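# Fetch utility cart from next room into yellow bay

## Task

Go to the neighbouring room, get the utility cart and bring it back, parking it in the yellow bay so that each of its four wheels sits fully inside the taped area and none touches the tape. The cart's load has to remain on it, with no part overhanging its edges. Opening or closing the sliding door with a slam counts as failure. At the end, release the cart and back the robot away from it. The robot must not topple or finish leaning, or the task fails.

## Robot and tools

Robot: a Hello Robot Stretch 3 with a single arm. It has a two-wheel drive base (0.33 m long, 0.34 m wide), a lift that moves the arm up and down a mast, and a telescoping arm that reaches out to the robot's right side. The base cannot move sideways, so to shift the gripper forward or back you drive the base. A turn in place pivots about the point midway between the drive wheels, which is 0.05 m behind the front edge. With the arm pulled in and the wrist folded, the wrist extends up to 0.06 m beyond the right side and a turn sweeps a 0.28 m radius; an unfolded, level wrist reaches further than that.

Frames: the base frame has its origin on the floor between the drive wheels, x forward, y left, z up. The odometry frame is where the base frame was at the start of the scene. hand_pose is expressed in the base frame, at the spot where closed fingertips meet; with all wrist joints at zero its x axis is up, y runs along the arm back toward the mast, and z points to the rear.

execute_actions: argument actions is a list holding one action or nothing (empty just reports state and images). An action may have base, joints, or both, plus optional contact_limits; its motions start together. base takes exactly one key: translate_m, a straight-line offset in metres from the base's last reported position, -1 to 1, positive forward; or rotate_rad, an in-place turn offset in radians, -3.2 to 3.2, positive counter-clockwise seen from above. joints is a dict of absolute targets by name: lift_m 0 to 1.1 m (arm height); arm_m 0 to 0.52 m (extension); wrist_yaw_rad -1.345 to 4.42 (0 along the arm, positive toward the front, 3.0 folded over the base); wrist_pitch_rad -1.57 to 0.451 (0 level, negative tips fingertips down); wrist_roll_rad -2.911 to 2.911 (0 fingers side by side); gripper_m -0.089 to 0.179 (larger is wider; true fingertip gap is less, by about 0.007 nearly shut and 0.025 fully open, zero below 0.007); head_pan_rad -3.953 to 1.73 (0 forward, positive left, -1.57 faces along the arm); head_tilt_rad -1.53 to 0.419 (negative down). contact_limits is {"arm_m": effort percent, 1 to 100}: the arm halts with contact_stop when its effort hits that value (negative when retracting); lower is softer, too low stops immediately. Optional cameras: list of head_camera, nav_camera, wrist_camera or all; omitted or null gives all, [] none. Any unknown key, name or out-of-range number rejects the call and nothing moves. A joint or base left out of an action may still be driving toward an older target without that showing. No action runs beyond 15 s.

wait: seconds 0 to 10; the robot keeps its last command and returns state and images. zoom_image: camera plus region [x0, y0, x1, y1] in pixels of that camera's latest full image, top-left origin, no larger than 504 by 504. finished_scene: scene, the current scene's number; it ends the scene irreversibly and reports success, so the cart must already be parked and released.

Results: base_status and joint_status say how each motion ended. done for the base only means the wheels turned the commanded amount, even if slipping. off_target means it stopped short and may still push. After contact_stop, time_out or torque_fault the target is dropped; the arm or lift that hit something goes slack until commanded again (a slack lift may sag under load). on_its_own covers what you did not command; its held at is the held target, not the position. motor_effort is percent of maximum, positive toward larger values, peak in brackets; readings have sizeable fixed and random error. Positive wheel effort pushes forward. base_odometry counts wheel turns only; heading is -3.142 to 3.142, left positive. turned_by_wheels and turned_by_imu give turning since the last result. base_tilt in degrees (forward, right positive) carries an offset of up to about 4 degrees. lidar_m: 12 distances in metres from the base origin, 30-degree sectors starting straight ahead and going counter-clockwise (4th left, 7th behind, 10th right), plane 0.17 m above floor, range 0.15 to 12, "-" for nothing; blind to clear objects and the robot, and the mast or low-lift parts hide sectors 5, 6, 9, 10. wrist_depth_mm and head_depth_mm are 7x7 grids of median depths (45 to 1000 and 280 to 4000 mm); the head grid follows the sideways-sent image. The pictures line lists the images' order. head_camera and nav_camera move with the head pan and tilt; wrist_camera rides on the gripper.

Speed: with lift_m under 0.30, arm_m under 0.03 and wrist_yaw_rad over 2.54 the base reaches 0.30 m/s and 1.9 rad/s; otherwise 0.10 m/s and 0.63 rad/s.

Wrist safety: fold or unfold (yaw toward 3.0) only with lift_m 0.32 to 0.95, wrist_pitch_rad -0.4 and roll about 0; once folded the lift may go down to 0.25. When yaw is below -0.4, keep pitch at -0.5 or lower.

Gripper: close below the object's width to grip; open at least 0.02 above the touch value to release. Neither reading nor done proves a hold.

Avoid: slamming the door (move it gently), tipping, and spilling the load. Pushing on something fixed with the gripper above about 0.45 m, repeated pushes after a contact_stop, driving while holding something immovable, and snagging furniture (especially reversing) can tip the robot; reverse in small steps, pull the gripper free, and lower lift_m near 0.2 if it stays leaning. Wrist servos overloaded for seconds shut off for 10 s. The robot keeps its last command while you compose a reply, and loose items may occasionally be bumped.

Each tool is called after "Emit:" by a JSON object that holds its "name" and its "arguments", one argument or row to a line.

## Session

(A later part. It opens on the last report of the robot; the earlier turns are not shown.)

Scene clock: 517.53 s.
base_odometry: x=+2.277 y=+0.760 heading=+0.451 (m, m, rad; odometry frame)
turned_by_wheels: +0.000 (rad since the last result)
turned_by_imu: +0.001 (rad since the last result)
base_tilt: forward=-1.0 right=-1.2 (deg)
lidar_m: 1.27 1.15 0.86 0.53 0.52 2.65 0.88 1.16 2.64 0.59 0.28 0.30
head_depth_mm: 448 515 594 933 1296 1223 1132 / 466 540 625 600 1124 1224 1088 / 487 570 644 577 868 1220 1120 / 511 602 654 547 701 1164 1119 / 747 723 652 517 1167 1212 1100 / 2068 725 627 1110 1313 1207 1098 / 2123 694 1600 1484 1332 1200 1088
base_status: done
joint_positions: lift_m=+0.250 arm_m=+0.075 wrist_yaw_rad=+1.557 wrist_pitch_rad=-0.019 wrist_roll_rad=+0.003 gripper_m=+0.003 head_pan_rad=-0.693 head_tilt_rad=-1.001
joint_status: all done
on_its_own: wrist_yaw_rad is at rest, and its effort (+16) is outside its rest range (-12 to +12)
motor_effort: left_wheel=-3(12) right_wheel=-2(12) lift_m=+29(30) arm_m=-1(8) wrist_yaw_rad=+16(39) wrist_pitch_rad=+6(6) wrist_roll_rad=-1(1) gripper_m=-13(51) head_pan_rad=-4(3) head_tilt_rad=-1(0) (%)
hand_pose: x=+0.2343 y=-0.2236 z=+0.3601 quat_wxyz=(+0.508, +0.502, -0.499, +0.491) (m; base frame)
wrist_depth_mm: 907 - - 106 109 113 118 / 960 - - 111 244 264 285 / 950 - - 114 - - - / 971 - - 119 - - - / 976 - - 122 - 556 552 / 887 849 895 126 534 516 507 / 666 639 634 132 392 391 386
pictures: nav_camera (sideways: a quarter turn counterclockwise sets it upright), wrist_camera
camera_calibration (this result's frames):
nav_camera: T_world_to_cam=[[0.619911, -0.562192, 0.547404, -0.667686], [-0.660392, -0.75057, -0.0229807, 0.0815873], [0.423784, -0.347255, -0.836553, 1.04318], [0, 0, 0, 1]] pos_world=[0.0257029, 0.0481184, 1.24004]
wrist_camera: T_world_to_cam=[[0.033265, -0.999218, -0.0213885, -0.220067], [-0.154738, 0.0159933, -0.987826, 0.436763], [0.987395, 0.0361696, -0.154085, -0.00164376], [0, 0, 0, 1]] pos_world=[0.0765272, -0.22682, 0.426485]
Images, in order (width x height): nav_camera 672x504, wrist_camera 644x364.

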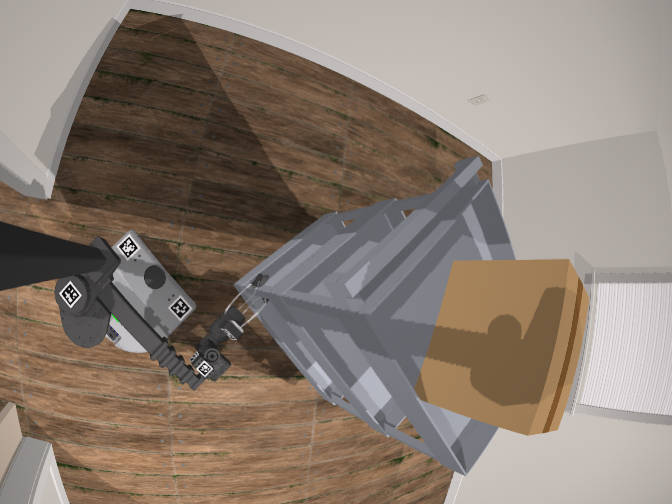

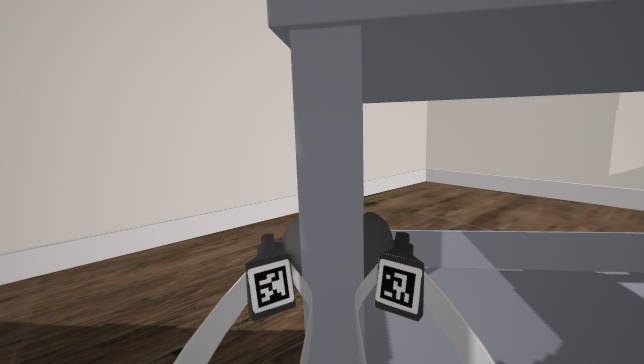

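Emit:
{"name": "execute_actions", "arguments": {
  "actions": [
    {"base": {"translate_m": -0.14}, "joints": {"arm_m": 0.135}}
  ],
  "cameras": ["wrist_camera", "nav_camera"]
}}

Scene clock: 531.83 s.
base_odometry: x=+2.151 y=+0.699 heading=+0.451 (m, m, rad; odometry frame)
turned_by_wheels: +0.000 (rad since the last result)
turned_by_imu: +0.001 (rad since the last result)
base_tilt: forward=-1.0 right=-1.2 (deg)
lidar_m: 1.39 1.25 0.70 0.50 2.54 2.55 0.73 0.95 2.53 2.47 0.33 0.37
head_depth_mm: 501 584 658 1219 1354 1242 - / 511 598 659 852 1296 1245 1111 / 521 612 657 536 810 1196 1124 / 533 628 654 528 880 1184 1120 / 571 695 612 889 1208 1207 1102 / 2134 736 600 984 1315 1199 1098 / 2180 690 843 1479 1332 1199 1096
base_status: done
joint_positions: lift_m=+0.250 arm_m=+0.135 wrist_yaw_rad=+1.553 wrist_pitch_rad=-0.019 wrist_roll_rad=+0.002 gripper_m=+0.003 head_pan_rad=-0.693 head_tilt_rad=-1.001
joint_status: all done
on_its_own: wrist_yaw_rad is at rest, and its effort (+20) is outside its rest range (-12 to +12)
motor_effort: left_wheel=-2(9) right_wheel=-4(15) lift_m=+30(30) arm_m=+1(9) wrist_yaw_rad=+20(59) wrist_pitch_rad=+6(6) wrist_roll_rad=-1(2) gripper_m=-13(15) head_pan_rad=-3(3) head_tilt_rad=+0(0) (%)
hand_pose: x=+0.2343 y=-0.2845 z=+0.3601 quat_wxyz=(+0.509, +0.501, -0.500, +0.490) (m; base frame)
wrist_depth_mm: - - - 106 109 113 118 / - - - 111 240 263 284 / - - - 114 - - - / - - - 118 - - - / - - - 121 630 637 630 / 883 850 876 125 521 511 508 / 662 645 636 131 393 391 389
pictures: nav_camera (sideways: a quarter turn counterclockwise sets it upright), wrist_camera
camera_calibration (this result's frames):
nav_camera: T_world_to_cam=[[0.619905, -0.562198, 0.547404, -0.667686], [-0.660399, -0.750563, -0.0229807, 0.0815873], [0.423781, -0.347259, -0.836553, 1.04318], [0, 0, 0, 1]] pos_world=[0.0257034, 0.0481182, 1.24004]
wrist_camera: T_world_to_cam=[[0.0293978, -0.999349, -0.0209256, -0.280234], [-0.154436, 0.0161422, -0.987871, 0.437787], [0.987565, 0.0322729, -0.153861, -0.000651072], [0, 0, 0, 1]] pos_world=[0.0764911, -0.287097, 0.426512]
Images, in order (width x height): nav_camera 672x504, wrist_camera 644x364.

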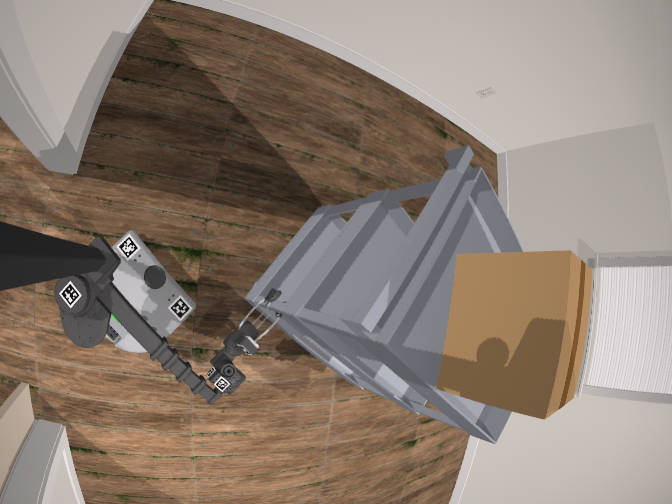

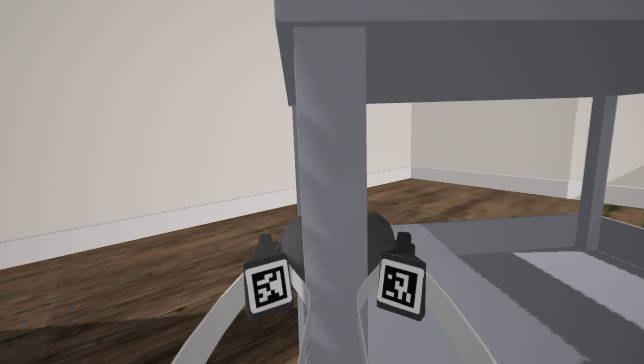

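Emit:
{"name": "execute_actions", "arguments": {
  "actions": [
    {"base": {"translate_m": -0.12}, "joints": {"arm_m": 0.185}}
  ],
  "cameras": ["wrist_camera", "nav_camera"]
}}

Scene clock: 544.03 s.
base_odometry: x=+2.044 y=+0.647 heading=+0.451 (m, m, rad; odometry frame)
turned_by_wheels: +0.000 (rad since the last result)
turned_by_imu: +0.001 (rad since the last result)
base_tilt: forward=-1.0 right=-1.3 (deg)
lidar_m: 1.49 1.34 0.55 0.52 2.46 2.48 0.62 0.76 2.44 2.55 0.38 0.42
head_depth_mm: 548 642 706 1491 1356 1254 1124 / 548 647 661 696 1334 1195 1110 / 550 647 658 535 881 1202 1123 / 551 651 657 921 1150 1212 1113 / 564 686 584 947 1218 1208 1101 / 2144 749 605 982 1286 1202 1097 / 2227 705 786 1458 1331 1200 1098
base_status: done
joint_positions: lift_m=+0.250 arm_m=+0.185 wrist_yaw_rad=+1.550 wrist_pitch_rad=-0.019 wrist_roll_rad=+0.002 gripper_m=+0.003 head_pan_rad=-0.693 head_tilt_rad=-1.001
joint_status: all done
on_its_own: wrist_yaw_rad is at rest, and its effort (+23) is outside its rest range (-12 to +12)
motor_effort: left_wheel=-2(7) right_wheel=-5(16) lift_m=+30(30) arm_m=+2(8) wrist_yaw_rad=+23(40) wrist_pitch_rad=+6(6) wrist_roll_rad=-1(1) gripper_m=-16(15) head_pan_rad=-3(3) head_tilt_rad=+0(0) (%)
hand_pose: x=+0.2343 y=-0.3351 z=+0.3602 quat_wxyz=(+0.510, +0.500, -0.501, +0.490) (m; base frame)
wrist_depth_mm: - - - 107 114 125 135 / - - - 113 238 262 286 / - - - 117 - - - / - - - 122 - - - / - - - 125 693 686 617 / 860 843 906 128 510 507 504 / 654 652 611 135 379 395 380
pictures: nav_camera (sideways: a quarter turn counterclockwise sets it upright), wrist_camera
camera_calibration (this result's frames):
nav_camera: T_world_to_cam=[[0.619899, -0.562205, 0.547404, -0.667686], [-0.660408, -0.750556, -0.0229807, 0.0815874], [0.423777, -0.347264, -0.836553, 1.04318], [0, 0, 0, 1]] pos_world=[0.0257039, 0.048118, 1.24004]
wrist_camera: T_world_to_cam=[[0.0269107, -0.999426, -0.0205958, -0.330342], [-0.154151, 0.0162079, -0.987914, 0.438637], [0.987681, 0.0297603, -0.153626, 0.0000427563], [0, 0, 0, 1]] pos_world=[0.0764638, -0.337263, 0.426539]
Images, in order (width x height): nav_camera 672x504, wrist_camera 644x364.

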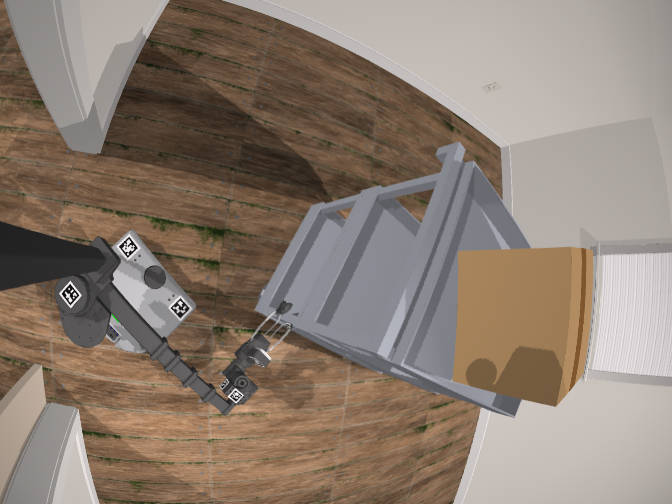

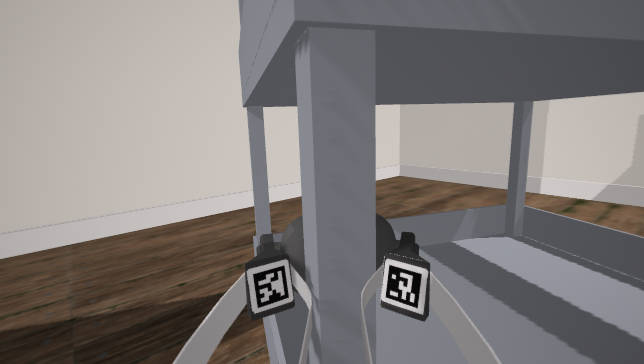

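Emit:
{"name": "execute_actions", "arguments": {
  "actions": [
    {"base": {"translate_m": -0.09}, "joints": {"arm_m": 0.27}}
  ],
  "cameras": ["wrist_camera", "nav_camera"]
}}

Scene clock: 564.77 s.
base_odometry: x=+1.963 y=+0.608 heading=+0.451 (m, m, rad; odometry frame)
turned_by_wheels: +0.000 (rad since the last result)
turned_by_imu: +0.001 (rad since the last result)
base_tilt: forward=-1.0 right=-1.2 (deg)
lidar_m: 1.57 1.41 0.54 0.58 2.41 2.42 0.53 0.59 2.37 2.62 0.44 0.46
head_depth_mm: 595 705 700 1504 1358 1194 1139 / 586 695 660 723 1339 1212 1106 / 577 681 594 939 1079 1217 1124 / 568 670 589 955 1208 1215 1117 / 601 710 596 964 1238 1206 1100 / 2186 752 624 983 1297 1201 1097 / 2255 694 764 1461 1331 1201 1098
base_status: done
joint_positions: lift_m=+0.250 arm_m=+0.270 wrist_yaw_rad=+1.628 wrist_pitch_rad=-0.018 wrist_roll_rad=+0.002 gripper_m=+0.003 head_pan_rad=-0.693 head_tilt_rad=-1.001
joint_status: all done
on_its_own: wrist_yaw_rad is held at +1.625, not at your +1.570, by its stall guard, which is not easing now
motor_effort: left_wheel=-2(6) right_wheel=+2(21) lift_m=+30(30) arm_m=+5(9) wrist_yaw_rad=-4(49) wrist_pitch_rad=+6(6) wrist_roll_rad=-1(1) gripper_m=-12(15) head_pan_rad=-3(3) head_tilt_rad=+0(0) (%)
hand_pose: x=+0.2340 y=-0.4000 z=+0.3603 quat_wxyz=(+0.490, +0.519, -0.481, +0.509) (m; base frame)
wrist_depth_mm: - - 245 107 118 131 152 / - - 373 115 244 265 286 / - - - 118 - - - / - - - 121 - - - / - - - 124 700 686 625 / 908 884 865 129 553 511 502 / 666 652 525 135 395 388 384
pictures: nav_camera (sideways: a quarter turn counterclockwise sets it upright), wrist_camera
camera_calibration (this result's frames):
nav_camera: T_world_to_cam=[[0.619899, -0.562205, 0.547404, -0.667686], [-0.660408, -0.750556, -0.0229807, 0.0815874], [0.423777, -0.347264, -0.836553, 1.04318], [0, 0, 0, 1]] pos_world=[0.0257039, 0.048118, 1.24004]
wrist_camera: T_world_to_cam=[[0.10452, -0.99431, -0.0205905, -0.411274], [-0.154679, 0.00419936, -0.987956, 0.435037], [0.982421, 0.106446, -0.153359, 0.0341442], [0, 0, 0, 1]] pos_world=[0.0767334, -0.414395, 0.426565]
Images, in order (width x height): nav_camera 672x504, wrist_camera 644x364.

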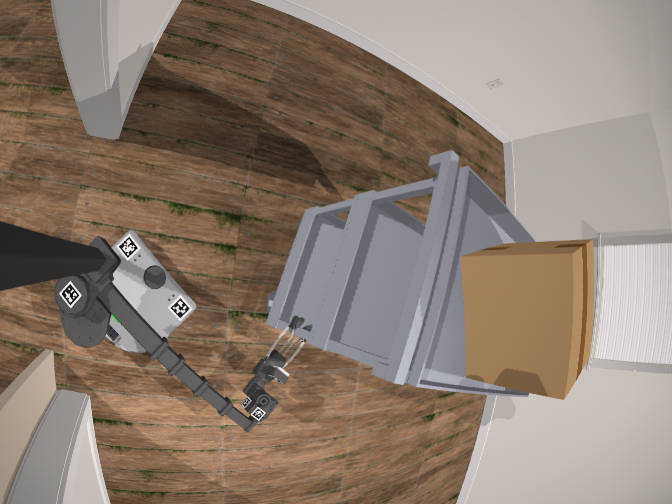

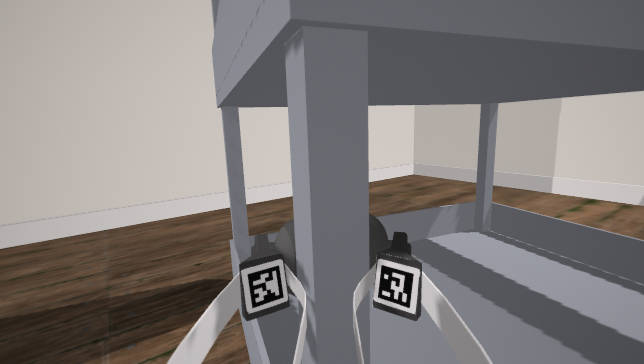

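Emit:
{"name": "execute_actions", "arguments": {
  "actions": [
    {"joints": {"gripper_m": 0.07}}
  ],
  "cameras": []
}}

Emit:
{"name": "execute_actions", "arguments": {
  "actions": [
    {"base": {"translate_m": -0.08}, "joints": {"gripper_m": 0.1}}
  ],
  "cameras": ["wrist_camera", "nav_camera"]
}}

Scene clock: 612.60 s.
base_odometry: x=+1.963 y=+0.608 heading=+0.451 (m, m, rad; odometry frame)
turned_by_wheels: +0.000 (rad since the last result)
turned_by_imu: +0.001 (rad since the last result)
base_tilt: forward=-1.0 right=-1.1 (deg)
lidar_m: 1.56 1.41 0.54 0.58 2.41 2.43 0.53 0.59 2.37 2.61 0.44 0.46
head_depth_mm: 594 703 702 1509 1363 1199 1138 / 585 694 661 721 1348 1203 1112 / 576 683 591 942 1083 1211 1117 / 568 671 588 955 1201 1211 1122 / 599 709 596 967 1238 1210 1100 / 2201 750 623 979 1293 1203 1092 / 2246 691 764 1460 1330 1207 1097
base_status: not commanded
joint_positions: lift_m=+0.250 arm_m=+0.270 wrist_yaw_rad=+1.627 wrist_pitch_rad=-0.018 wrist_roll_rad=+0.002 gripper_m=+0.070 head_pan_rad=-0.693 head_tilt_rad=-1.001
joint_status: all done
on_its_own: wrist_yaw_rad is held at +1.625, not at your +1.570, by its stall guard, which is not easing now
motor_effort: left_wheel=-3(3) right_wheel=+3(3) lift_m=+30(30) arm_m=+4(5) wrist_yaw_rad=-2(7) wrist_pitch_rad=+6(6) wrist_roll_rad=-1(1) gripper_m=+0(80) head_pan_rad=-3(3) head_tilt_rad=+0(0) (%)
hand_pose: x=+0.2340 y=-0.4003 z=+0.3603 quat_wxyz=(+0.490, +0.519, -0.481, +0.509) (m; base frame)
wrist_depth_mm: - - 241 107 119 132 152 / - - 374 115 243 264 289 / - - - 118 - - - / - - - 122 - - - / - - - 125 700 686 611 / 884 843 - 130 512 517 497 / 662 644 594 135 397 384 381
pictures: none
No camera images: the call's "cameras" was empty. Leave "cameras" out to get every camera's image.

Scene clock: 614.73 s.
base_odometry: x=+1.891 y=+0.573 heading=+0.451 (m, m, rad; odometry frame)
turned_by_wheels: +0.000 (rad since the last result)
turned_by_imu: +0.000 (rad since the last result)
base_tilt: forward=-0.9 right=-1.2 (deg)
lidar_m: 1.64 1.47 0.58 1.81 2.36 2.38 0.45 0.48 2.30 2.68 0.48 0.50
head_depth_mm: 896 1937 1740 1524 1357 1196 1141 / 653 737 985 1493 1351 1197 1107 / 643 730 588 940 1284 1216 1127 / 634 725 609 970 1237 1209 1118 / 625 717 1020 987 1281 1207 1099 / 828 753 1025 1125 1310 1206 1100 / 2257 729 988 1442 1323 1200 1097
base_status: done
joint_positions: lift_m=+0.250 arm_m=+0.270 wrist_yaw_rad=+1.627 wrist_pitch_rad=-0.018 wrist_roll_rad=+0.002 gripper_m=+0.100 head_pan_rad=-0.693 head_tilt_rad=-1.001
joint_status: all done
on_its_own: wrist_yaw_rad is held at +1.625, not at your +1.570, by its stall guard, which is not easing now
motor_effort: left_wheel=-3(9) right_wheel=+2(5) lift_m=+30(30) arm_m=+5(5) wrist_yaw_rad=-2(2) wrist_pitch_rad=+6(6) wrist_roll_rad=-1(1) gripper_m=+1(81) head_pan_rad=-3(4) head_tilt_rad=+0(1) (%)
hand_pose: x=+0.2340 y=-0.4004 z=+0.3603 quat_wxyz=(+0.490, +0.519, -0.481, +0.509) (m; base frame)
wrist_depth_mm: - - - 182 195 222 261 / - - - 194 244 265 288 / - - - - - - - / - - - 208 - - - / - - - 216 765 703 613 / 903 885 697 227 522 531 513 / 651 641 641 240 396 299 345
pictures: nav_camera (sideways: a quarter turn counterclockwise sets it upright), wrist_camera
camera_calibration (this result's frames):
nav_camera: T_world_to_cam=[[0.619899, -0.562205, 0.547404, -0.667686], [-0.660408, -0.750555, -0.0229807, 0.0815874], [0.423777, -0.347264, -0.836553, 1.04318], [0, 0, 0, 1]] pos_world=[0.0257039, 0.048118, 1.24004]
wrist_camera: T_world_to_cam=[[0.102943, -0.994474, -0.0205921, -0.411384], [-0.154672, 0.00444635, -0.987956, 0.43514], [0.982588, 0.104888, -0.153359, 0.0335025], [0, 0, 0, 1]] pos_world=[0.0767337, -0.41456, 0.426565]
Images, in order (width x height): nav_camera 672x504, wrist_camera 644x364.

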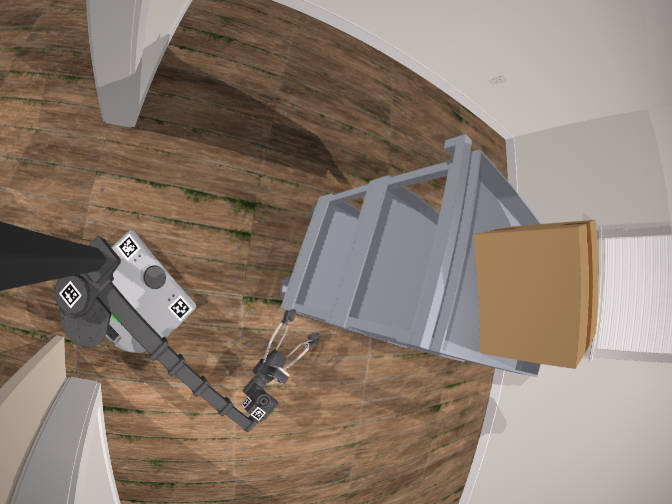

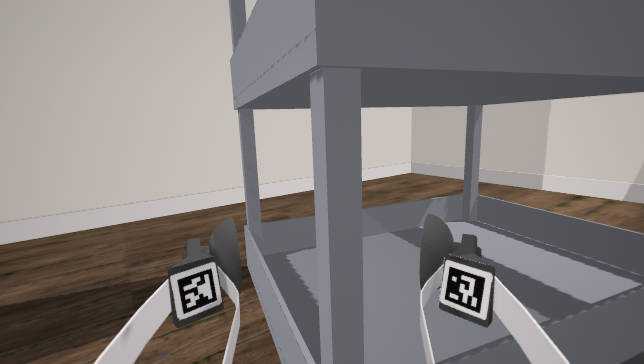

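Emit:
{"name": "execute_actions", "arguments": {
  "actions": [
    {"joints": {"arm_m": 0.15}}
  ],
  "cameras": []
}}

Emit:
{"name": "execute_actions", "arguments": {
  "actions": [
    {"base": {"translate_m": 0.37}, "joints": {"arm_m": 0.0, "lift_m": 0.40, "wrist_roll_rad": 1.57, "wrist_yaw_rad": 1.57, "gripper_m": 0.16}}
  ],
  "cameras": ["wrist_camera", "nav_camera"]
}}

Scene clock: 627.27 s.
base_odometry: x=+1.891 y=+0.573 heading=+0.451 (m, m, rad; odometry frame)
turned_by_wheels: +0.000 (rad since the last result)
turned_by_imu: +0.001 (rad since the last result)
base_tilt: forward=-1.0 right=-1.2 (deg)
lidar_m: 1.63 1.47 0.58 1.81 2.36 2.36 0.45 0.48 2.31 2.69 0.48 0.50
head_depth_mm: 896 1935 1740 1528 1354 1237 - / 653 737 983 1485 1350 1246 1108 / 643 731 587 938 1288 1219 1120 / 635 728 612 969 1245 1205 1121 / 623 717 1020 984 1280 1205 1102 / 831 751 1025 1120 1315 1203 1095 / 2240 730 988 1441 1332 1199 1098
base_status: not commanded
joint_positions: lift_m=+0.250 arm_m=+0.150 wrist_yaw_rad=+1.626 wrist_pitch_rad=-0.018 wrist_roll_rad=+0.002 gripper_m=+0.100 head_pan_rad=-0.693 head_tilt_rad=-1.001
joint_status: all done
on_its_own: wrist_yaw_rad is held at +1.625, not at your +1.570, by its stall guard, which is not easing now
motor_effort: left_wheel=-3(3) right_wheel=+3(3) lift_m=+30(29) arm_m=-4(6) wrist_yaw_rad=-2(3) wrist_pitch_rad=+6(6) wrist_roll_rad=-1(1) gripper_m=+0(0) head_pan_rad=-3(3) head_tilt_rad=+0(1) (%)
hand_pose: x=+0.2340 y=-0.2812 z=+0.3603 quat_wxyz=(+0.491, +0.519, -0.481, +0.509) (m; base frame)
wrist_depth_mm: - - - 549 256 182 178 / - - - 459 298 191 278 / - - - - - 194 - / - - - - - 199 - / - - - 678 726 202 663 / 901 872 856 610 527 205 508 / 665 648 635 612 363 222 381
pictures: none
No camera images: the call's "cameras" was empty. Leave "cameras" out to get every camera's image.

Scene clock: 632.10 s.
base_odometry: x=+2.224 y=+0.734 heading=+0.451 (m, m, rad; odometry frame)
turned_by_wheels: +0.000 (rad since the last result)
turned_by_imu: +0.000 (rad since the last result)
base_tilt: forward=-1.0 right=-1.2 (deg)
lidar_m: 1.32 1.19 0.80 0.51 0.59 2.62 0.81 1.07 2.59 0.31 0.30 0.32
head_depth_mm: 416 428 504 580 472 809 1102 / 506 532 564 579 508 1022 1152 / 2021 716 658 575 817 1089 - / 2072 1984 631 527 836 1118 1116 / 2104 1972 1719 509 1300 1187 1102 / 2140 1963 1693 1496 1333 1208 1094 / 2145 1969 1682 1487 1325 1202 1093
base_status: done
joint_positions: lift_m=+0.400 arm_m=+0.000 wrist_yaw_rad=+1.571 wrist_pitch_rad=-0.018 wrist_roll_rad=+1.567 gripper_m=+0.160 head_pan_rad=-0.693 head_tilt_rad=-1.001
joint_status: all done
motor_effort: left_wheel=-3(5) right_wheel=+2(8) lift_m=+52(56) arm_m=-4(6) wrist_yaw_rad=-2(7) wrist_pitch_rad=+6(6) wrist_roll_rad=+2(5) gripper_m=+0(84) head_pan_rad=-3(3) head_tilt_rad=+0(0) (%)
hand_pose: x=+0.2344 y=-0.1452 z=+0.5092 quat_wxyz=(+0.008, +0.707, -0.707, -0.005) (m; base frame)
wrist_depth_mm: - - 110 107 108 795 565 / - - - 133 143 795 539 / 202 201 202 180 198 202 204 / - - - - - 879 576 / - - - - - 954 581 / - - - - - - 550 / - - - - - 873 598
pictures: nav_camera (sideways: a quarter turn counterclockwise sets it upright), wrist_camera
camera_calibration (this result's frames):
nav_camera: T_world_to_cam=[[0.619899, -0.562205, 0.547404, -0.667686], [-0.660408, -0.750555, -0.0229807, 0.0815874], [0.423777, -0.347264, -0.836553, 1.04318], [0, 0, 0, 1]] pos_world=[0.025704, 0.048118, 1.24004]
wrist_camera: T_world_to_cam=[[0.0283662, 0.0140435, -0.999499, 0.507828], [-0.135336, 0.990749, 0.0100796, 0.211652], [0.990394, 0.134982, 0.0300043, -0.0616414], [0, 0, 0, 1]] pos_world=[0.0752883, -0.208506, 0.507289]
Images, in order (width x height): nav_camera 672x504, wrist_camera 644x364.

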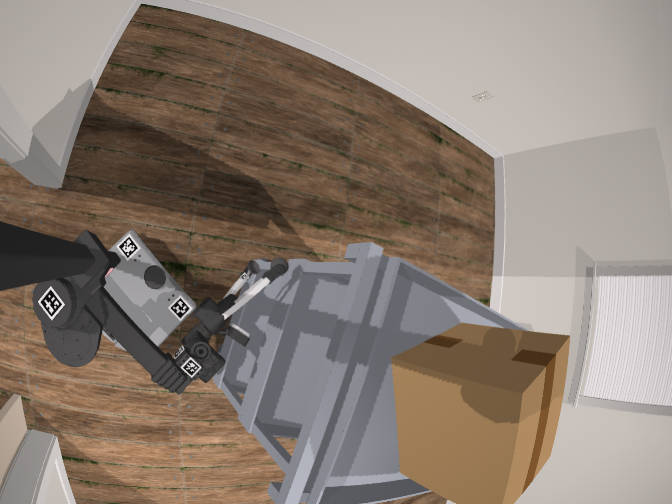

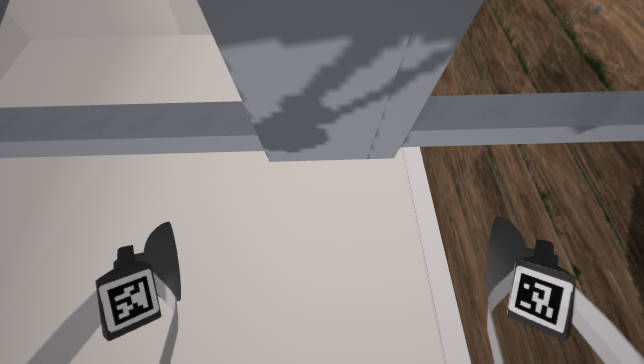

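Emit:
{"name": "execute_actions", "arguments": {
  "actions": [
    {"base": {"rotate_rad": -0.81}, "joints": {"head_pan_rad": -0.2, "head_tilt_rad": -1.1}}
  ]
}}

Scene clock: 647.47 s.
base_odometry: x=+2.224 y=+0.734 heading=-0.359 (m, m, rad; odometry frame)
turned_by_wheels: -0.810 (rad since the last result)
turned_by_imu: -0.807 (rad since the last result)
base_tilt: forward=-1.0 right=-1.2 (deg)
lidar_m: 0.31 1.60 1.22 1.19 0.61 0.51 2.60 0.81 0.85 2.26 0.35 0.30
head_depth_mm: 466 588 609 482 853 1201 1123 / 438 542 607 484 856 1208 - / 412 505 596 508 853 1188 - / 398 484 583 484 852 1191 1123 / 479 595 601 484 1100 1189 1122 / 697 658 597 509 1238 1184 1106 / 1949 1757 569 492 1290 1179 1086
base_status: done
joint_positions: lift_m=+0.400 arm_m=+0.000 wrist_yaw_rad=+1.571 wrist_pitch_rad=-0.018 wrist_roll_rad=+1.567 gripper_m=+0.160 head_pan_rad=-0.207 head_tilt_rad=-1.086
joint_status: all done
motor_effort: left_wheel=+4(9) right_wheel=-4(6) lift_m=+52(52) arm_m=-4(5) wrist_yaw_rad=-1(2) wrist_pitch_rad=+6(6) wrist_roll_rad=+2(2) gripper_m=+0(1) head_pan_rad=+2(28) head_tilt_rad=-6(14) (%)
hand_pose: x=+0.2344 y=-0.1451 z=+0.5092 quat_wxyz=(+0.008, +0.707, -0.707, -0.005) (m; base frame)
wrist_depth_mm: 326 476 672 151 156 591 397 / 323 469 742 162 167 583 398 / 321 465 731 175 181 600 400 / 321 466 834 189 762 603 398 / 318 426 - 205 - 610 402 / 319 - - 224 - - 387 / 302 - - 248 - 897 370
pictures: head_camera (sideways: a quarter turn clockwise sets it upright), nav_camera (sideways: a quarter turn counterclockwise sets it upright), wrist_camera
camera_calibration (this result's frames):
head_camera: T_world_to_cam=[[-0.859191, 0.160781, -0.485738, 0.655689], [0.192724, 0.98112, -0.0161431, 0.0231285], [0.473972, -0.107483, -0.873956, 1.09496], [0, 0, 0, 1]] pos_world=[0.0399231, -0.0104239, 1.27582]
nav_camera: T_world_to_cam=[[0.853588, -0.216488, 0.473836, -0.573278], [-0.235097, -0.971757, -0.0204662, 0.0757169], [0.464884, -0.0939277, -0.880375, 1.09988], [0, 0, 0, 1]] pos_world=[-0.0041748, 0.0527803, 1.2415]
wrist_camera: T_world_to_cam=[[0.0283658, 0.0140435, -0.999499, 0.507828], [-0.135336, 0.990748, 0.0100797, 0.211642], [0.990394, 0.134982, 0.030004, -0.0616426], [0, 0, 0, 1]] pos_world=[0.0752883, -0.208495, 0.507289]
Images, in order (width x height): head_camera 896x504, nav_camera 672x504, wrist_camera 644x364.

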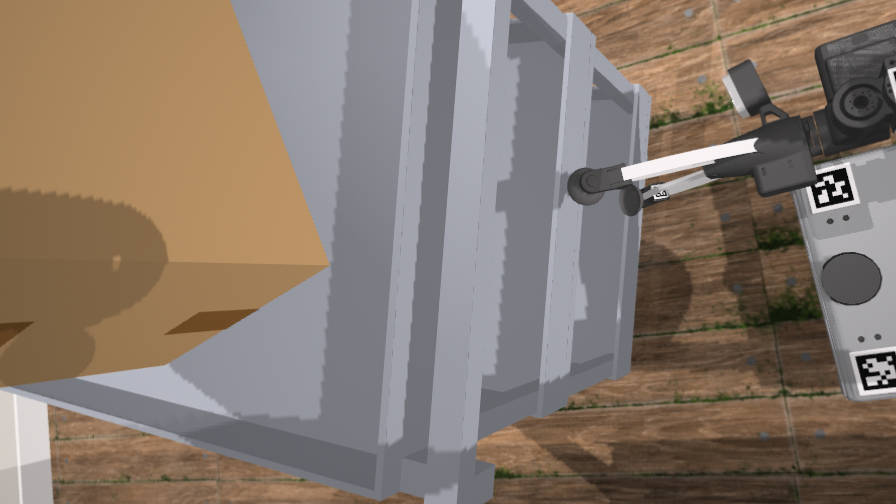

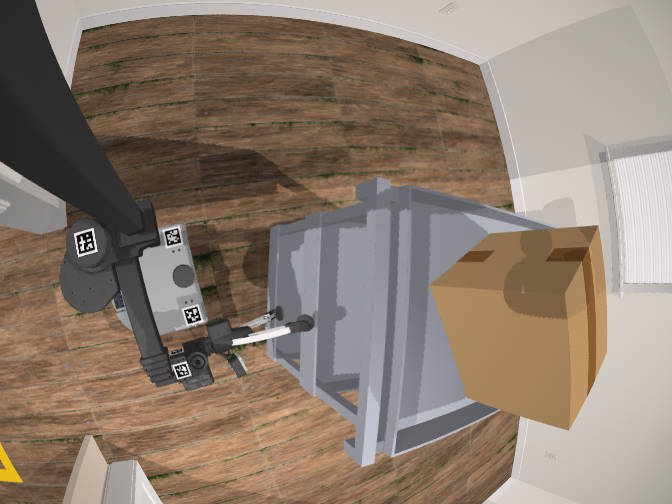

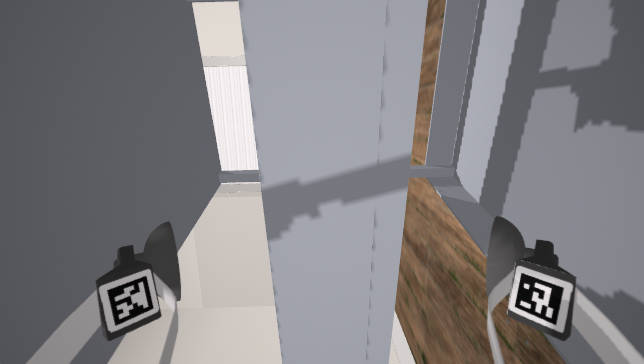

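Emit:
{"name": "execute_actions", "arguments": {
  "actions": [
    {"base": {"translate_m": 0.08}}
  ],
  "cameras": ["wrist_camera"]
}}

Emit:
{"name": "execute_actions", "arguments": {
  "actions": [
    {"joints": {"gripper_m": 0.06, "lift_m": 0.392}}
  ],
  "cameras": ["wrist_camera", "head_camera"]
}}

Scene clock: 665.63 s.
base_odometry: x=+2.298 y=+0.706 heading=-0.359 (m, m, rad; odometry frame)
turned_by_wheels: +0.000 (rad since the last result)
turned_by_imu: +0.001 (rad since the last result)
base_tilt: forward=-1.0 right=-1.2 (deg)
lidar_m: 0.23 0.27 1.21 1.19 0.72 0.58 2.68 0.87 0.89 2.59 0.26 0.23
head_depth_mm: 358 451 583 548 453 1185 1124 / 346 417 548 546 485 1082 - / 336 387 499 545 467 1120 - / 346 402 504 542 479 1152 1128 / 425 532 592 539 492 1160 1114 / 1917 648 588 538 501 1179 1102 / 1926 1769 1545 507 460 1176 1091
base_status: done
joint_positions: lift_m=+0.400 arm_m=+0.000 wrist_yaw_rad=+1.571 wrist_pitch_rad=-0.018 wrist_roll_rad=+1.567 gripper_m=+0.160 head_pan_rad=-0.207 head_tilt_rad=-1.087
joint_status: not commanded
motor_effort: left_wheel=+3(9) right_wheel=-4(5) lift_m=+52(52) arm_m=-4(5) wrist_yaw_rad=-1(2) wrist_pitch_rad=+6(6) wrist_roll_rad=+2(2) gripper_m=+0(1) head_pan_rad=+3(2) head_tilt_rad=-6(6) (%)
hand_pose: x=+0.2344 y=-0.1451 z=+0.5092 quat_wxyz=(+0.008, +0.707, -0.707, -0.005) (m; base frame)
wrist_depth_mm: 325 473 82 83 83 85 395 / 327 472 88 89 89 484 397 / 322 466 95 95 96 526 401 / 320 459 104 103 104 531 399 / 320 431 115 112 113 539 402 / 316 - - 123 123 - 388 / 302 - - 136 137 884 365
pictures: wrist_camera
camera_calibration (this result's frames):
wrist_camera: T_world_to_cam=[[0.0283659, 0.0140435, -0.999499, 0.507828], [-0.135336, 0.990748, 0.0100797, 0.211642], [0.990394, 0.134982, 0.030004, -0.0616426], [0, 0, 0, 1]] pos_world=[0.0752883, -0.208495, 0.507289]
Images, in order (width x height): wrist_camera 644x364.

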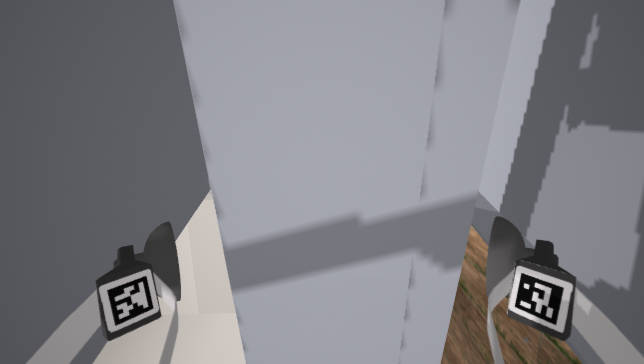

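Scene clock: 667.43 s.
base_odometry: x=+2.298 y=+0.706 heading=-0.359 (m, m, rad; odometry frame)
turned_by_wheels: +0.000 (rad since the last result)
turned_by_imu: +0.000 (rad since the last result)
base_tilt: forward=-1.0 right=-1.2 (deg)
lidar_m: 0.23 0.27 1.22 1.19 0.72 0.58 2.68 0.88 0.89 2.58 0.26 0.23
head_depth_mm: 365 460 591 547 488 1185 1123 / 352 424 558 546 473 1099 1132 / 340 395 507 543 477 1147 - / 348 405 509 541 518 1163 1128 / 429 535 591 540 502 1161 1115 / 1898 650 589 537 509 1181 1104 / 1943 1753 1542 506 462 1181 1092
base_status: not commanded
joint_positions: lift_m=+0.392 arm_m=+0.000 wrist_yaw_rad=+1.578 wrist_pitch_rad=-0.009 wrist_roll_rad=+1.567 gripper_m=+0.061 head_pan_rad=-0.207 head_tilt_rad=-1.087
joint_status: all done
motor_effort: left_wheel=+5(6) right_wheel=-2(8) lift_m=+29(48) arm_m=-3(5) wrist_yaw_rad=-10(10) wrist_pitch_rad=+3(6) wrist_roll_rad=+2(2) gripper_m=-19(94) head_pan_rad=+2(2) head_tilt_rad=-6(6) (%)
hand_pose: x=+0.2347 y=-0.1433 z=+0.5045 quat_wxyz=(+0.005, +0.710, -0.704, -0.002) (m; base frame)
wrist_depth_mm: 327 439 86 87 86 511 390 / 325 438 92 93 93 553 396 / 326 466 99 100 100 565 399 / 323 463 108 108 108 612 401 / 322 458 119 118 118 554 402 / 321 430 129 129 129 460 405 / 318 - - 143 146 975 364
pictures: head_camera (sideways: a quarter turn clockwise sets it upright), wrist_camera
camera_calibration (this result's frames):
head_camera: T_world_to_cam=[[-0.859386, 0.160743, -0.485405, 0.655257], [0.192632, 0.981138, -0.0161381, 0.0231226], [0.473655, -0.107373, -0.87414, 1.09521], [0, 0, 0, 1]] pos_world=[0.0399143, -0.0104189, 1.2758]
wrist_camera: T_world_to_cam=[[0.0381121, 0.014297, -0.999171, 0.500686], [-0.142388, 0.989772, 0.00873128, 0.212046], [0.989077, 0.141937, 0.0397581, -0.0656377], [0, 0, 0, 1]] pos_world=[0.0760314, -0.20772, 0.501029]
Images, in order (width x height): head_camera 896x504, wrist_camera 644x364.

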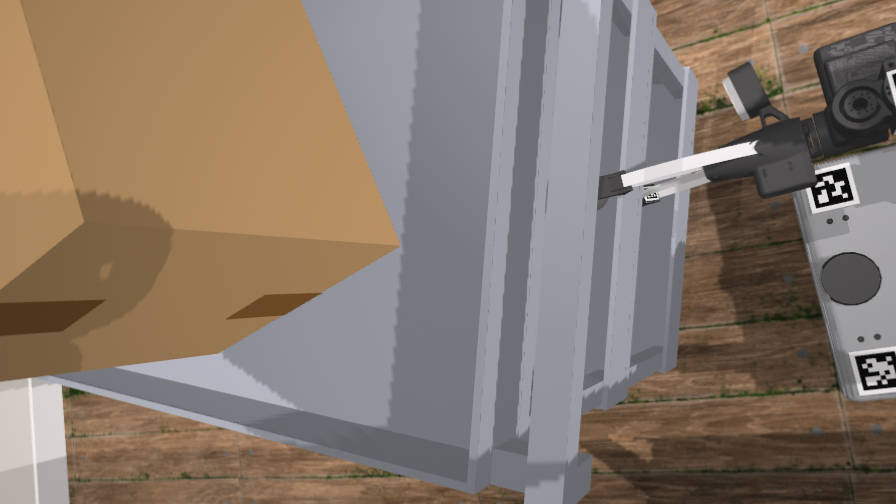

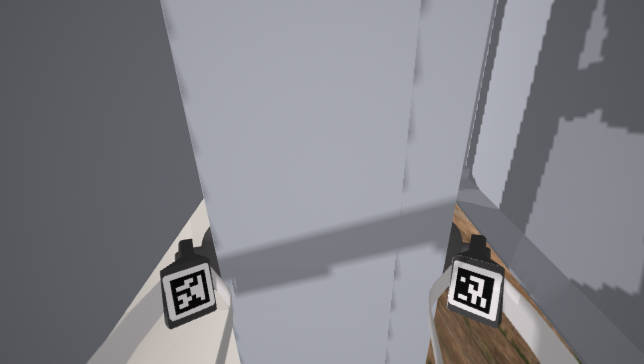

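Gripped. Pull back.

Emit:
{"name": "execute_actions", "arguments": {
  "actions": [
    {"base": {"translate_m": -0.3}, "joints": {"head_tilt_rad": -0.95}}
  ],
  "cameras": ["wrist_camera", "nav_camera"]
}}

Scene clock: 676.13 s.
base_odometry: x=+2.018 y=+0.811 heading=-0.359 (m, m, rad; odometry frame)
turned_by_wheels: +0.000 (rad since the last result)
turned_by_imu: +0.002 (rad since the last result)
base_tilt: forward=-1.0 right=-1.2 (deg)
lidar_m: 0.24 0.26 1.23 0.74 0.35 0.40 2.38 2.51 0.66 1.18 0.29 0.24
head_depth_mm: 440 426 552 604 531 739 1125 / 438 388 488 590 529 729 1117 / 434 373 438 566 526 422 1097 / 430 378 441 550 525 707 1102 / 430 446 553 593 524 697 1080 / 477 677 655 581 522 695 1104 / 2149 2081 1765 1508 520 1162 1100
base_status: done
joint_positions: lift_m=+0.392 arm_m=+0.000 wrist_yaw_rad=+1.508 wrist_pitch_rad=-0.019 wrist_roll_rad=+1.573 gripper_m=+0.061 head_pan_rad=-0.207 head_tilt_rad=-0.951
joint_status: all done
on_its_own: wrist_yaw_rad is held at +1.525, not at your +1.570, by its stall guard, which is not easing now; wrist_yaw_rad is at rest, and its effort (+20) is outside its rest range (-12 to +12)
motor_effort: left_wheel=+1(5) right_wheel=-7(35) lift_m=+32(32) arm_m=-3(2) wrist_yaw_rad=+20(34) wrist_pitch_rad=+6(6) wrist_roll_rad=-2(2) gripper_m=-18(20) head_pan_rad=+3(2) head_tilt_rad=+0(12) (%)
hand_pose: x=+0.2339 y=-0.1612 z=+0.5018 quat_wxyz=(+0.006, +0.685, -0.729, -0.008) (m; base frame)
wrist_depth_mm: 339 486 111 111 112 534 389 / 334 488 116 116 118 583 386 / 332 478 122 122 124 596 393 / 331 477 129 128 130 583 397 / 328 471 135 134 134 598 397 / 328 434 140 142 142 498 396 / 326 - - 150 152 955 376
pictures: nav_camera (sideways: a quarter turn counterclockwise sets it upright), wrist_camera
camera_calibration (this result's frames):
nav_camera: T_world_to_cam=[[0.783265, -0.201585, 0.588098, -0.721698], [-0.231978, -0.972416, -0.0243574, 0.0807677], [0.576786, -0.117347, -0.808423, 1.00568], [0, 0, 0, 1]] pos_world=[0.00395767, 0.0510696, 1.23941]
wrist_camera: T_world_to_cam=[[0.0290447, 0.018418, -0.999408, 0.501096], [-0.0724221, 0.997241, 0.0162733, 0.210771], [0.996951, 0.0719066, 0.0302985, -0.0705882], [0, 0, 0, 1]] pos_world=[0.0710833, -0.214343, 0.499509]
Images, in order (width x height): nav_camera 672x504, wrist_camera 644x364.

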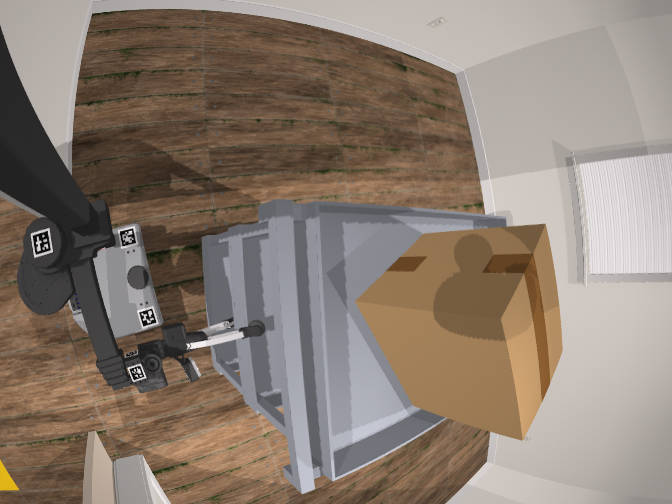

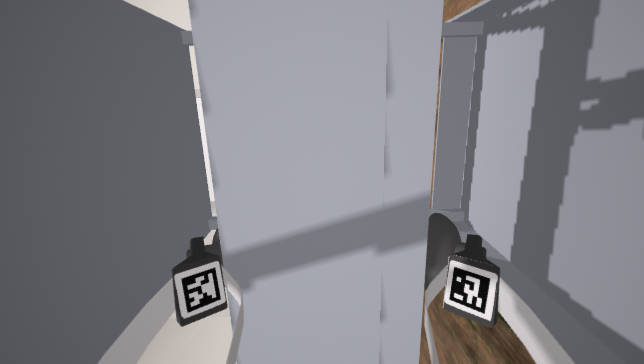

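Emit:
{"name": "execute_actions", "arguments": {
  "actions": [
    {"base": {"translate_m": -0.3}}
  ],
  "cameras": ["wrist_camera", "nav_camera"]
}}

Scene clock: 688.63 s.
base_odometry: x=+1.737 y=+0.916 heading=-0.358 (m, m, rad; odometry frame)
turned_by_wheels: +0.000 (rad since the last result)
turned_by_imu: +0.002 (rad since the last result)
base_tilt: forward=-1.0 right=-1.3 (deg)
lidar_m: 0.23 0.25 0.29 0.28 1.29 1.86 2.08 2.19 2.61 0.53 0.29 0.23
head_depth_mm: 440 437 573 604 540 766 1119 / 438 391 496 591 527 739 1119 / 434 372 436 566 526 423 1096 / 431 371 432 541 525 738 1078 / 429 425 527 586 523 504 1079 / 454 528 651 591 522 486 1104 / 2380 2094 1739 1509 1292 1166 1103
base_status: done
joint_positions: lift_m=+0.392 arm_m=+0.000 wrist_yaw_rad=+1.480 wrist_pitch_rad=-0.019 wrist_roll_rad=+1.574 gripper_m=+0.061 head_pan_rad=-0.207 head_tilt_rad=-0.951
joint_status: not commanded
on_its_own: wrist_yaw_rad is held at +1.482, not at your +1.570, by its stall guard, which is not easing now
motor_effort: left_wheel=+3(6) right_wheel=-10(23) lift_m=+32(32) arm_m=-3(3) wrist_yaw_rad=+2(32) wrist_pitch_rad=+6(6) wrist_roll_rad=-2(2) gripper_m=-18(17) head_pan_rad=+2(3) head_tilt_rad=+0(0) (%)
hand_pose: x=+0.2333 y=-0.1684 z=+0.5016 quat_wxyz=(+0.006, +0.674, -0.738, -0.008) (m; base frame)
wrist_depth_mm: 336 - 119 120 121 540 383 / 336 488 124 123 125 579 385 / 332 473 128 128 129 591 390 / 333 476 132 132 133 597 392 / 330 470 136 136 137 596 393 / 320 433 140 141 141 524 398 / 324 - - 146 148 962 392
pictures: nav_camera (sideways: a quarter turn counterclockwise sets it upright), wrist_camera
camera_calibration (this result's frames):
nav_camera: T_world_to_cam=[[0.783265, -0.201585, 0.588098, -0.721698], [-0.231978, -0.972416, -0.0243574, 0.0807677], [0.576786, -0.117347, -0.808423, 1.00568], [0, 0, 0, 1]] pos_world=[0.00395767, 0.0510696, 1.23941]
wrist_camera: T_world_to_cam=[[0.0291401, 0.0182295, -0.999409, 0.501072], [-0.044344, 0.998873, 0.0169268, 0.211275], [0.998591, 0.0438245, 0.0299156, -0.0744248], [0, 0, 0, 1]] pos_world=[0.0690875, -0.21691, 0.499426]
Images, in order (width x height): nav_camera 672x504, wrist_camera 644x364.

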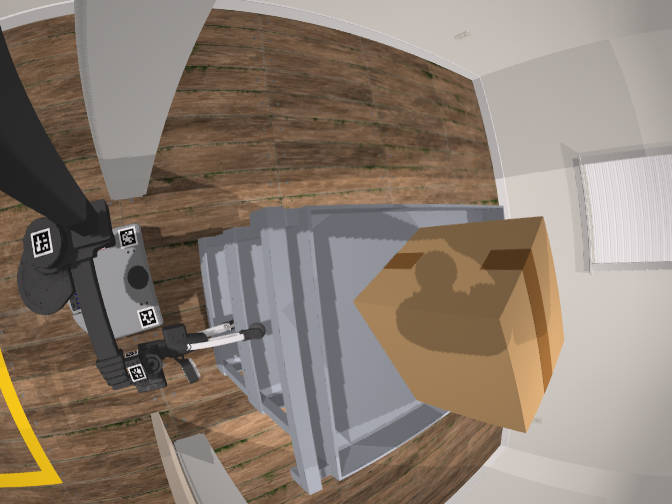

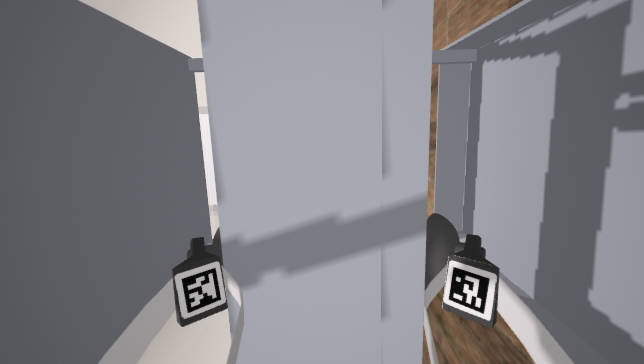

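Emit:
{"name": "execute_actions", "arguments": {
  "actions": [
    {"base": {"rotate_rad": -0.075}}
  ],
  "cameras": []
}}

Emit:
{"name": "execute_actions", "arguments": {
  "actions": [
    {"base": {"translate_m": -0.45}, "joints": {"head_pan_rad": -0.5}}
  ]
}}

Scene clock: 706.63 s.
base_odometry: x=+1.737 y=+0.916 heading=-0.433 (m, m, rad; odometry frame)
turned_by_wheels: -0.075 (rad since the last result)
turned_by_imu: -0.073 (rad since the last result)
base_tilt: forward=-1.0 right=-1.1 (deg)
lidar_m: 0.21 0.23 1.27 0.28 1.27 1.71 2.08 2.14 2.66 0.53 0.29 0.22
head_depth_mm: 441 475 640 604 523 799 1120 / 438 412 530 602 530 719 1130 / 434 374 451 572 527 467 1097 / 432 360 404 517 525 492 1080 / 429 380 459 570 523 466 1065 / 426 439 562 593 522 437 1091 / 464 761 698 615 504 428 1106
base_status: done
joint_positions: lift_m=+0.392 arm_m=+0.000 wrist_yaw_rad=+1.506 wrist_pitch_rad=-0.020 wrist_roll_rad=+1.574 gripper_m=+0.061 head_pan_rad=-0.207 head_tilt_rad=-0.951
joint_status: not commanded
on_its_own: wrist_yaw_rad is held at +1.482, not at your +1.570, by its stall guard, which is still easing
motor_effort: left_wheel=+7(13) right_wheel=-10(26) lift_m=+32(32) arm_m=-1(4) wrist_yaw_rad=-30(38) wrist_pitch_rad=+6(6) wrist_roll_rad=-1(2) gripper_m=-17(17) head_pan_rad=+2(3) head_tilt_rad=+0(0) (%)
hand_pose: x=+0.2338 y=-0.1614 z=+0.5016 quat_wxyz=(+0.006, +0.684, -0.730, -0.008) (m; base frame)
wrist_depth_mm: 337 - 127 126 127 535 376 / 335 486 129 129 129 577 391 / 333 480 131 131 133 591 388 / 332 478 135 134 135 593 388 / 330 474 137 137 138 590 400 / 324 440 140 140 140 523 400 / 325 - 144 143 145 954 404
pictures: none
No camera images: the call's "cameras" was empty. Leave "cameras" out to get every camera's image.

Scene clock: 712.17 s.
base_odometry: x=+1.328 y=+1.105 heading=-0.433 (m, m, rad; odometry frame)
turned_by_wheels: +0.000 (rad since the last result)
turned_by_imu: +0.002 (rad since the last result)
base_tilt: forward=-1.0 right=-1.2 (deg)
lidar_m: 0.21 0.22 0.56 1.21 1.26 1.70 1.62 1.68 2.28 1.42 0.30 0.22
head_depth_mm: 2680 2171 940 572 1319 1235 1120 / 2652 2163 652 602 516 1201 1107 / 494 626 678 599 483 1073 1142 / 446 479 586 597 519 565 1113 / 428 399 469 561 523 472 1068 / 426 358 398 495 522 424 950 / 422 354 412 556 519 431 1059
base_status: done
joint_positions: lift_m=+0.392 arm_m=+0.000 wrist_yaw_rad=+1.464 wrist_pitch_rad=-0.020 wrist_roll_rad=+1.576 gripper_m=+0.061 head_pan_rad=-0.493 head_tilt_rad=-0.951
joint_status: all done
on_its_own: wrist_yaw_rad is held at +1.482, not at your +1.570, by its stall guard, which is not easing now; wrist_yaw_rad is at rest, and its effort (+21) is outside its rest range (-12 to +12)
motor_effort: left_wheel=+1(4) right_wheel=-8(26) lift_m=+32(32) arm_m=+0(1) wrist_yaw_rad=+21(28) wrist_pitch_rad=+6(6) wrist_roll_rad=-3(4) gripper_m=-17(17) head_pan_rad=-3(20) head_tilt_rad=+0(0) (%)
hand_pose: x=+0.2329 y=-0.1721 z=+0.5015 quat_wxyz=(+0.005, +0.668, -0.744, -0.009) (m; base frame)
wrist_depth_mm: 357 - 134 134 135 819 368 / 336 494 135 135 136 552 387 / 330 480 136 137 137 585 388 / 331 477 138 137 138 593 390 / 327 469 139 139 139 573 397 / 328 434 140 141 140 527 399 / 324 462 141 141 142 955 396
pictures: head_camera (sideways: a quarter turn clockwise sets it upright), nav_camera (sideways: a quarter turn counterclockwise sets it upright), wrist_camera
camera_calibration (this result's frames):
head_camera: T_world_to_cam=[[-0.714304, 0.361746, -0.599091, 0.802475], [0.463546, 0.885895, -0.0177662, 0.0235927], [0.524305, -0.290397, -0.800484, 0.999152], [0, 0, 0, 1]] pos_world=[0.0384142, -0.0210422, 1.28098]
nav_camera: T_world_to_cam=[[0.694587, -0.414347, 0.588103, -0.721164], [-0.496864, -0.867487, -0.0243575, 0.0823837], [0.520264, -0.275289, -0.808419, 1.00602], [0, 0, 0, 1]] pos_world=[0.0184512, 0.0495997, 1.23941]
wrist_camera: T_world_to_cam=[[0.0292413, 0.019885, -0.999375, 0.501293], [-0.028699, 0.999407, 0.0190459, 0.210421], [0.99916, 0.0281241, 0.0297946, -0.0766264], [0, 0, 0, 1]] pos_world=[0.0679424, -0.218109, 0.499255]
Images, in order (width x height): head_camera 896x504, nav_camera 672x504, wrist_camera 644x364.

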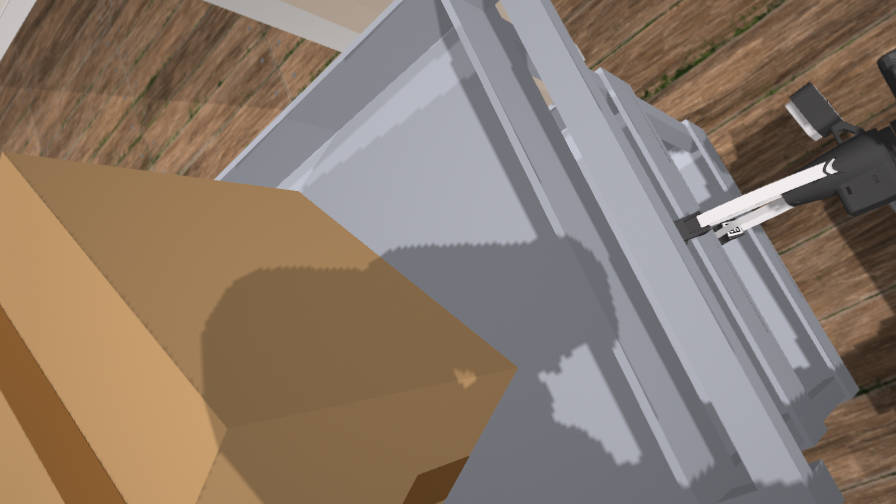

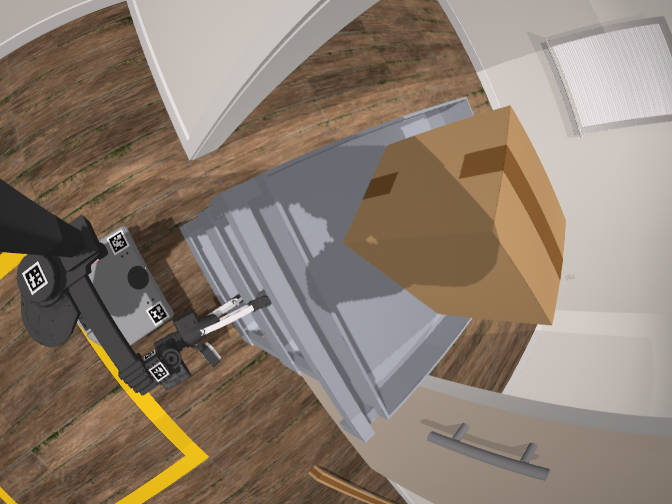

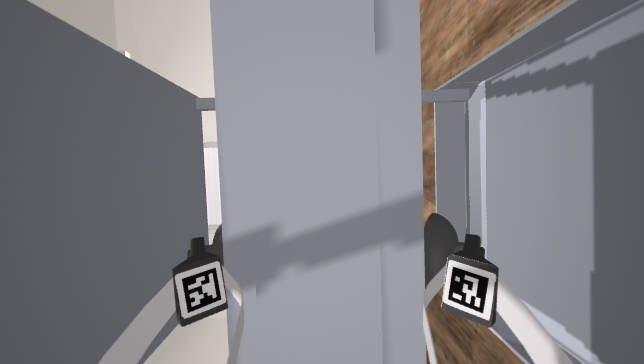

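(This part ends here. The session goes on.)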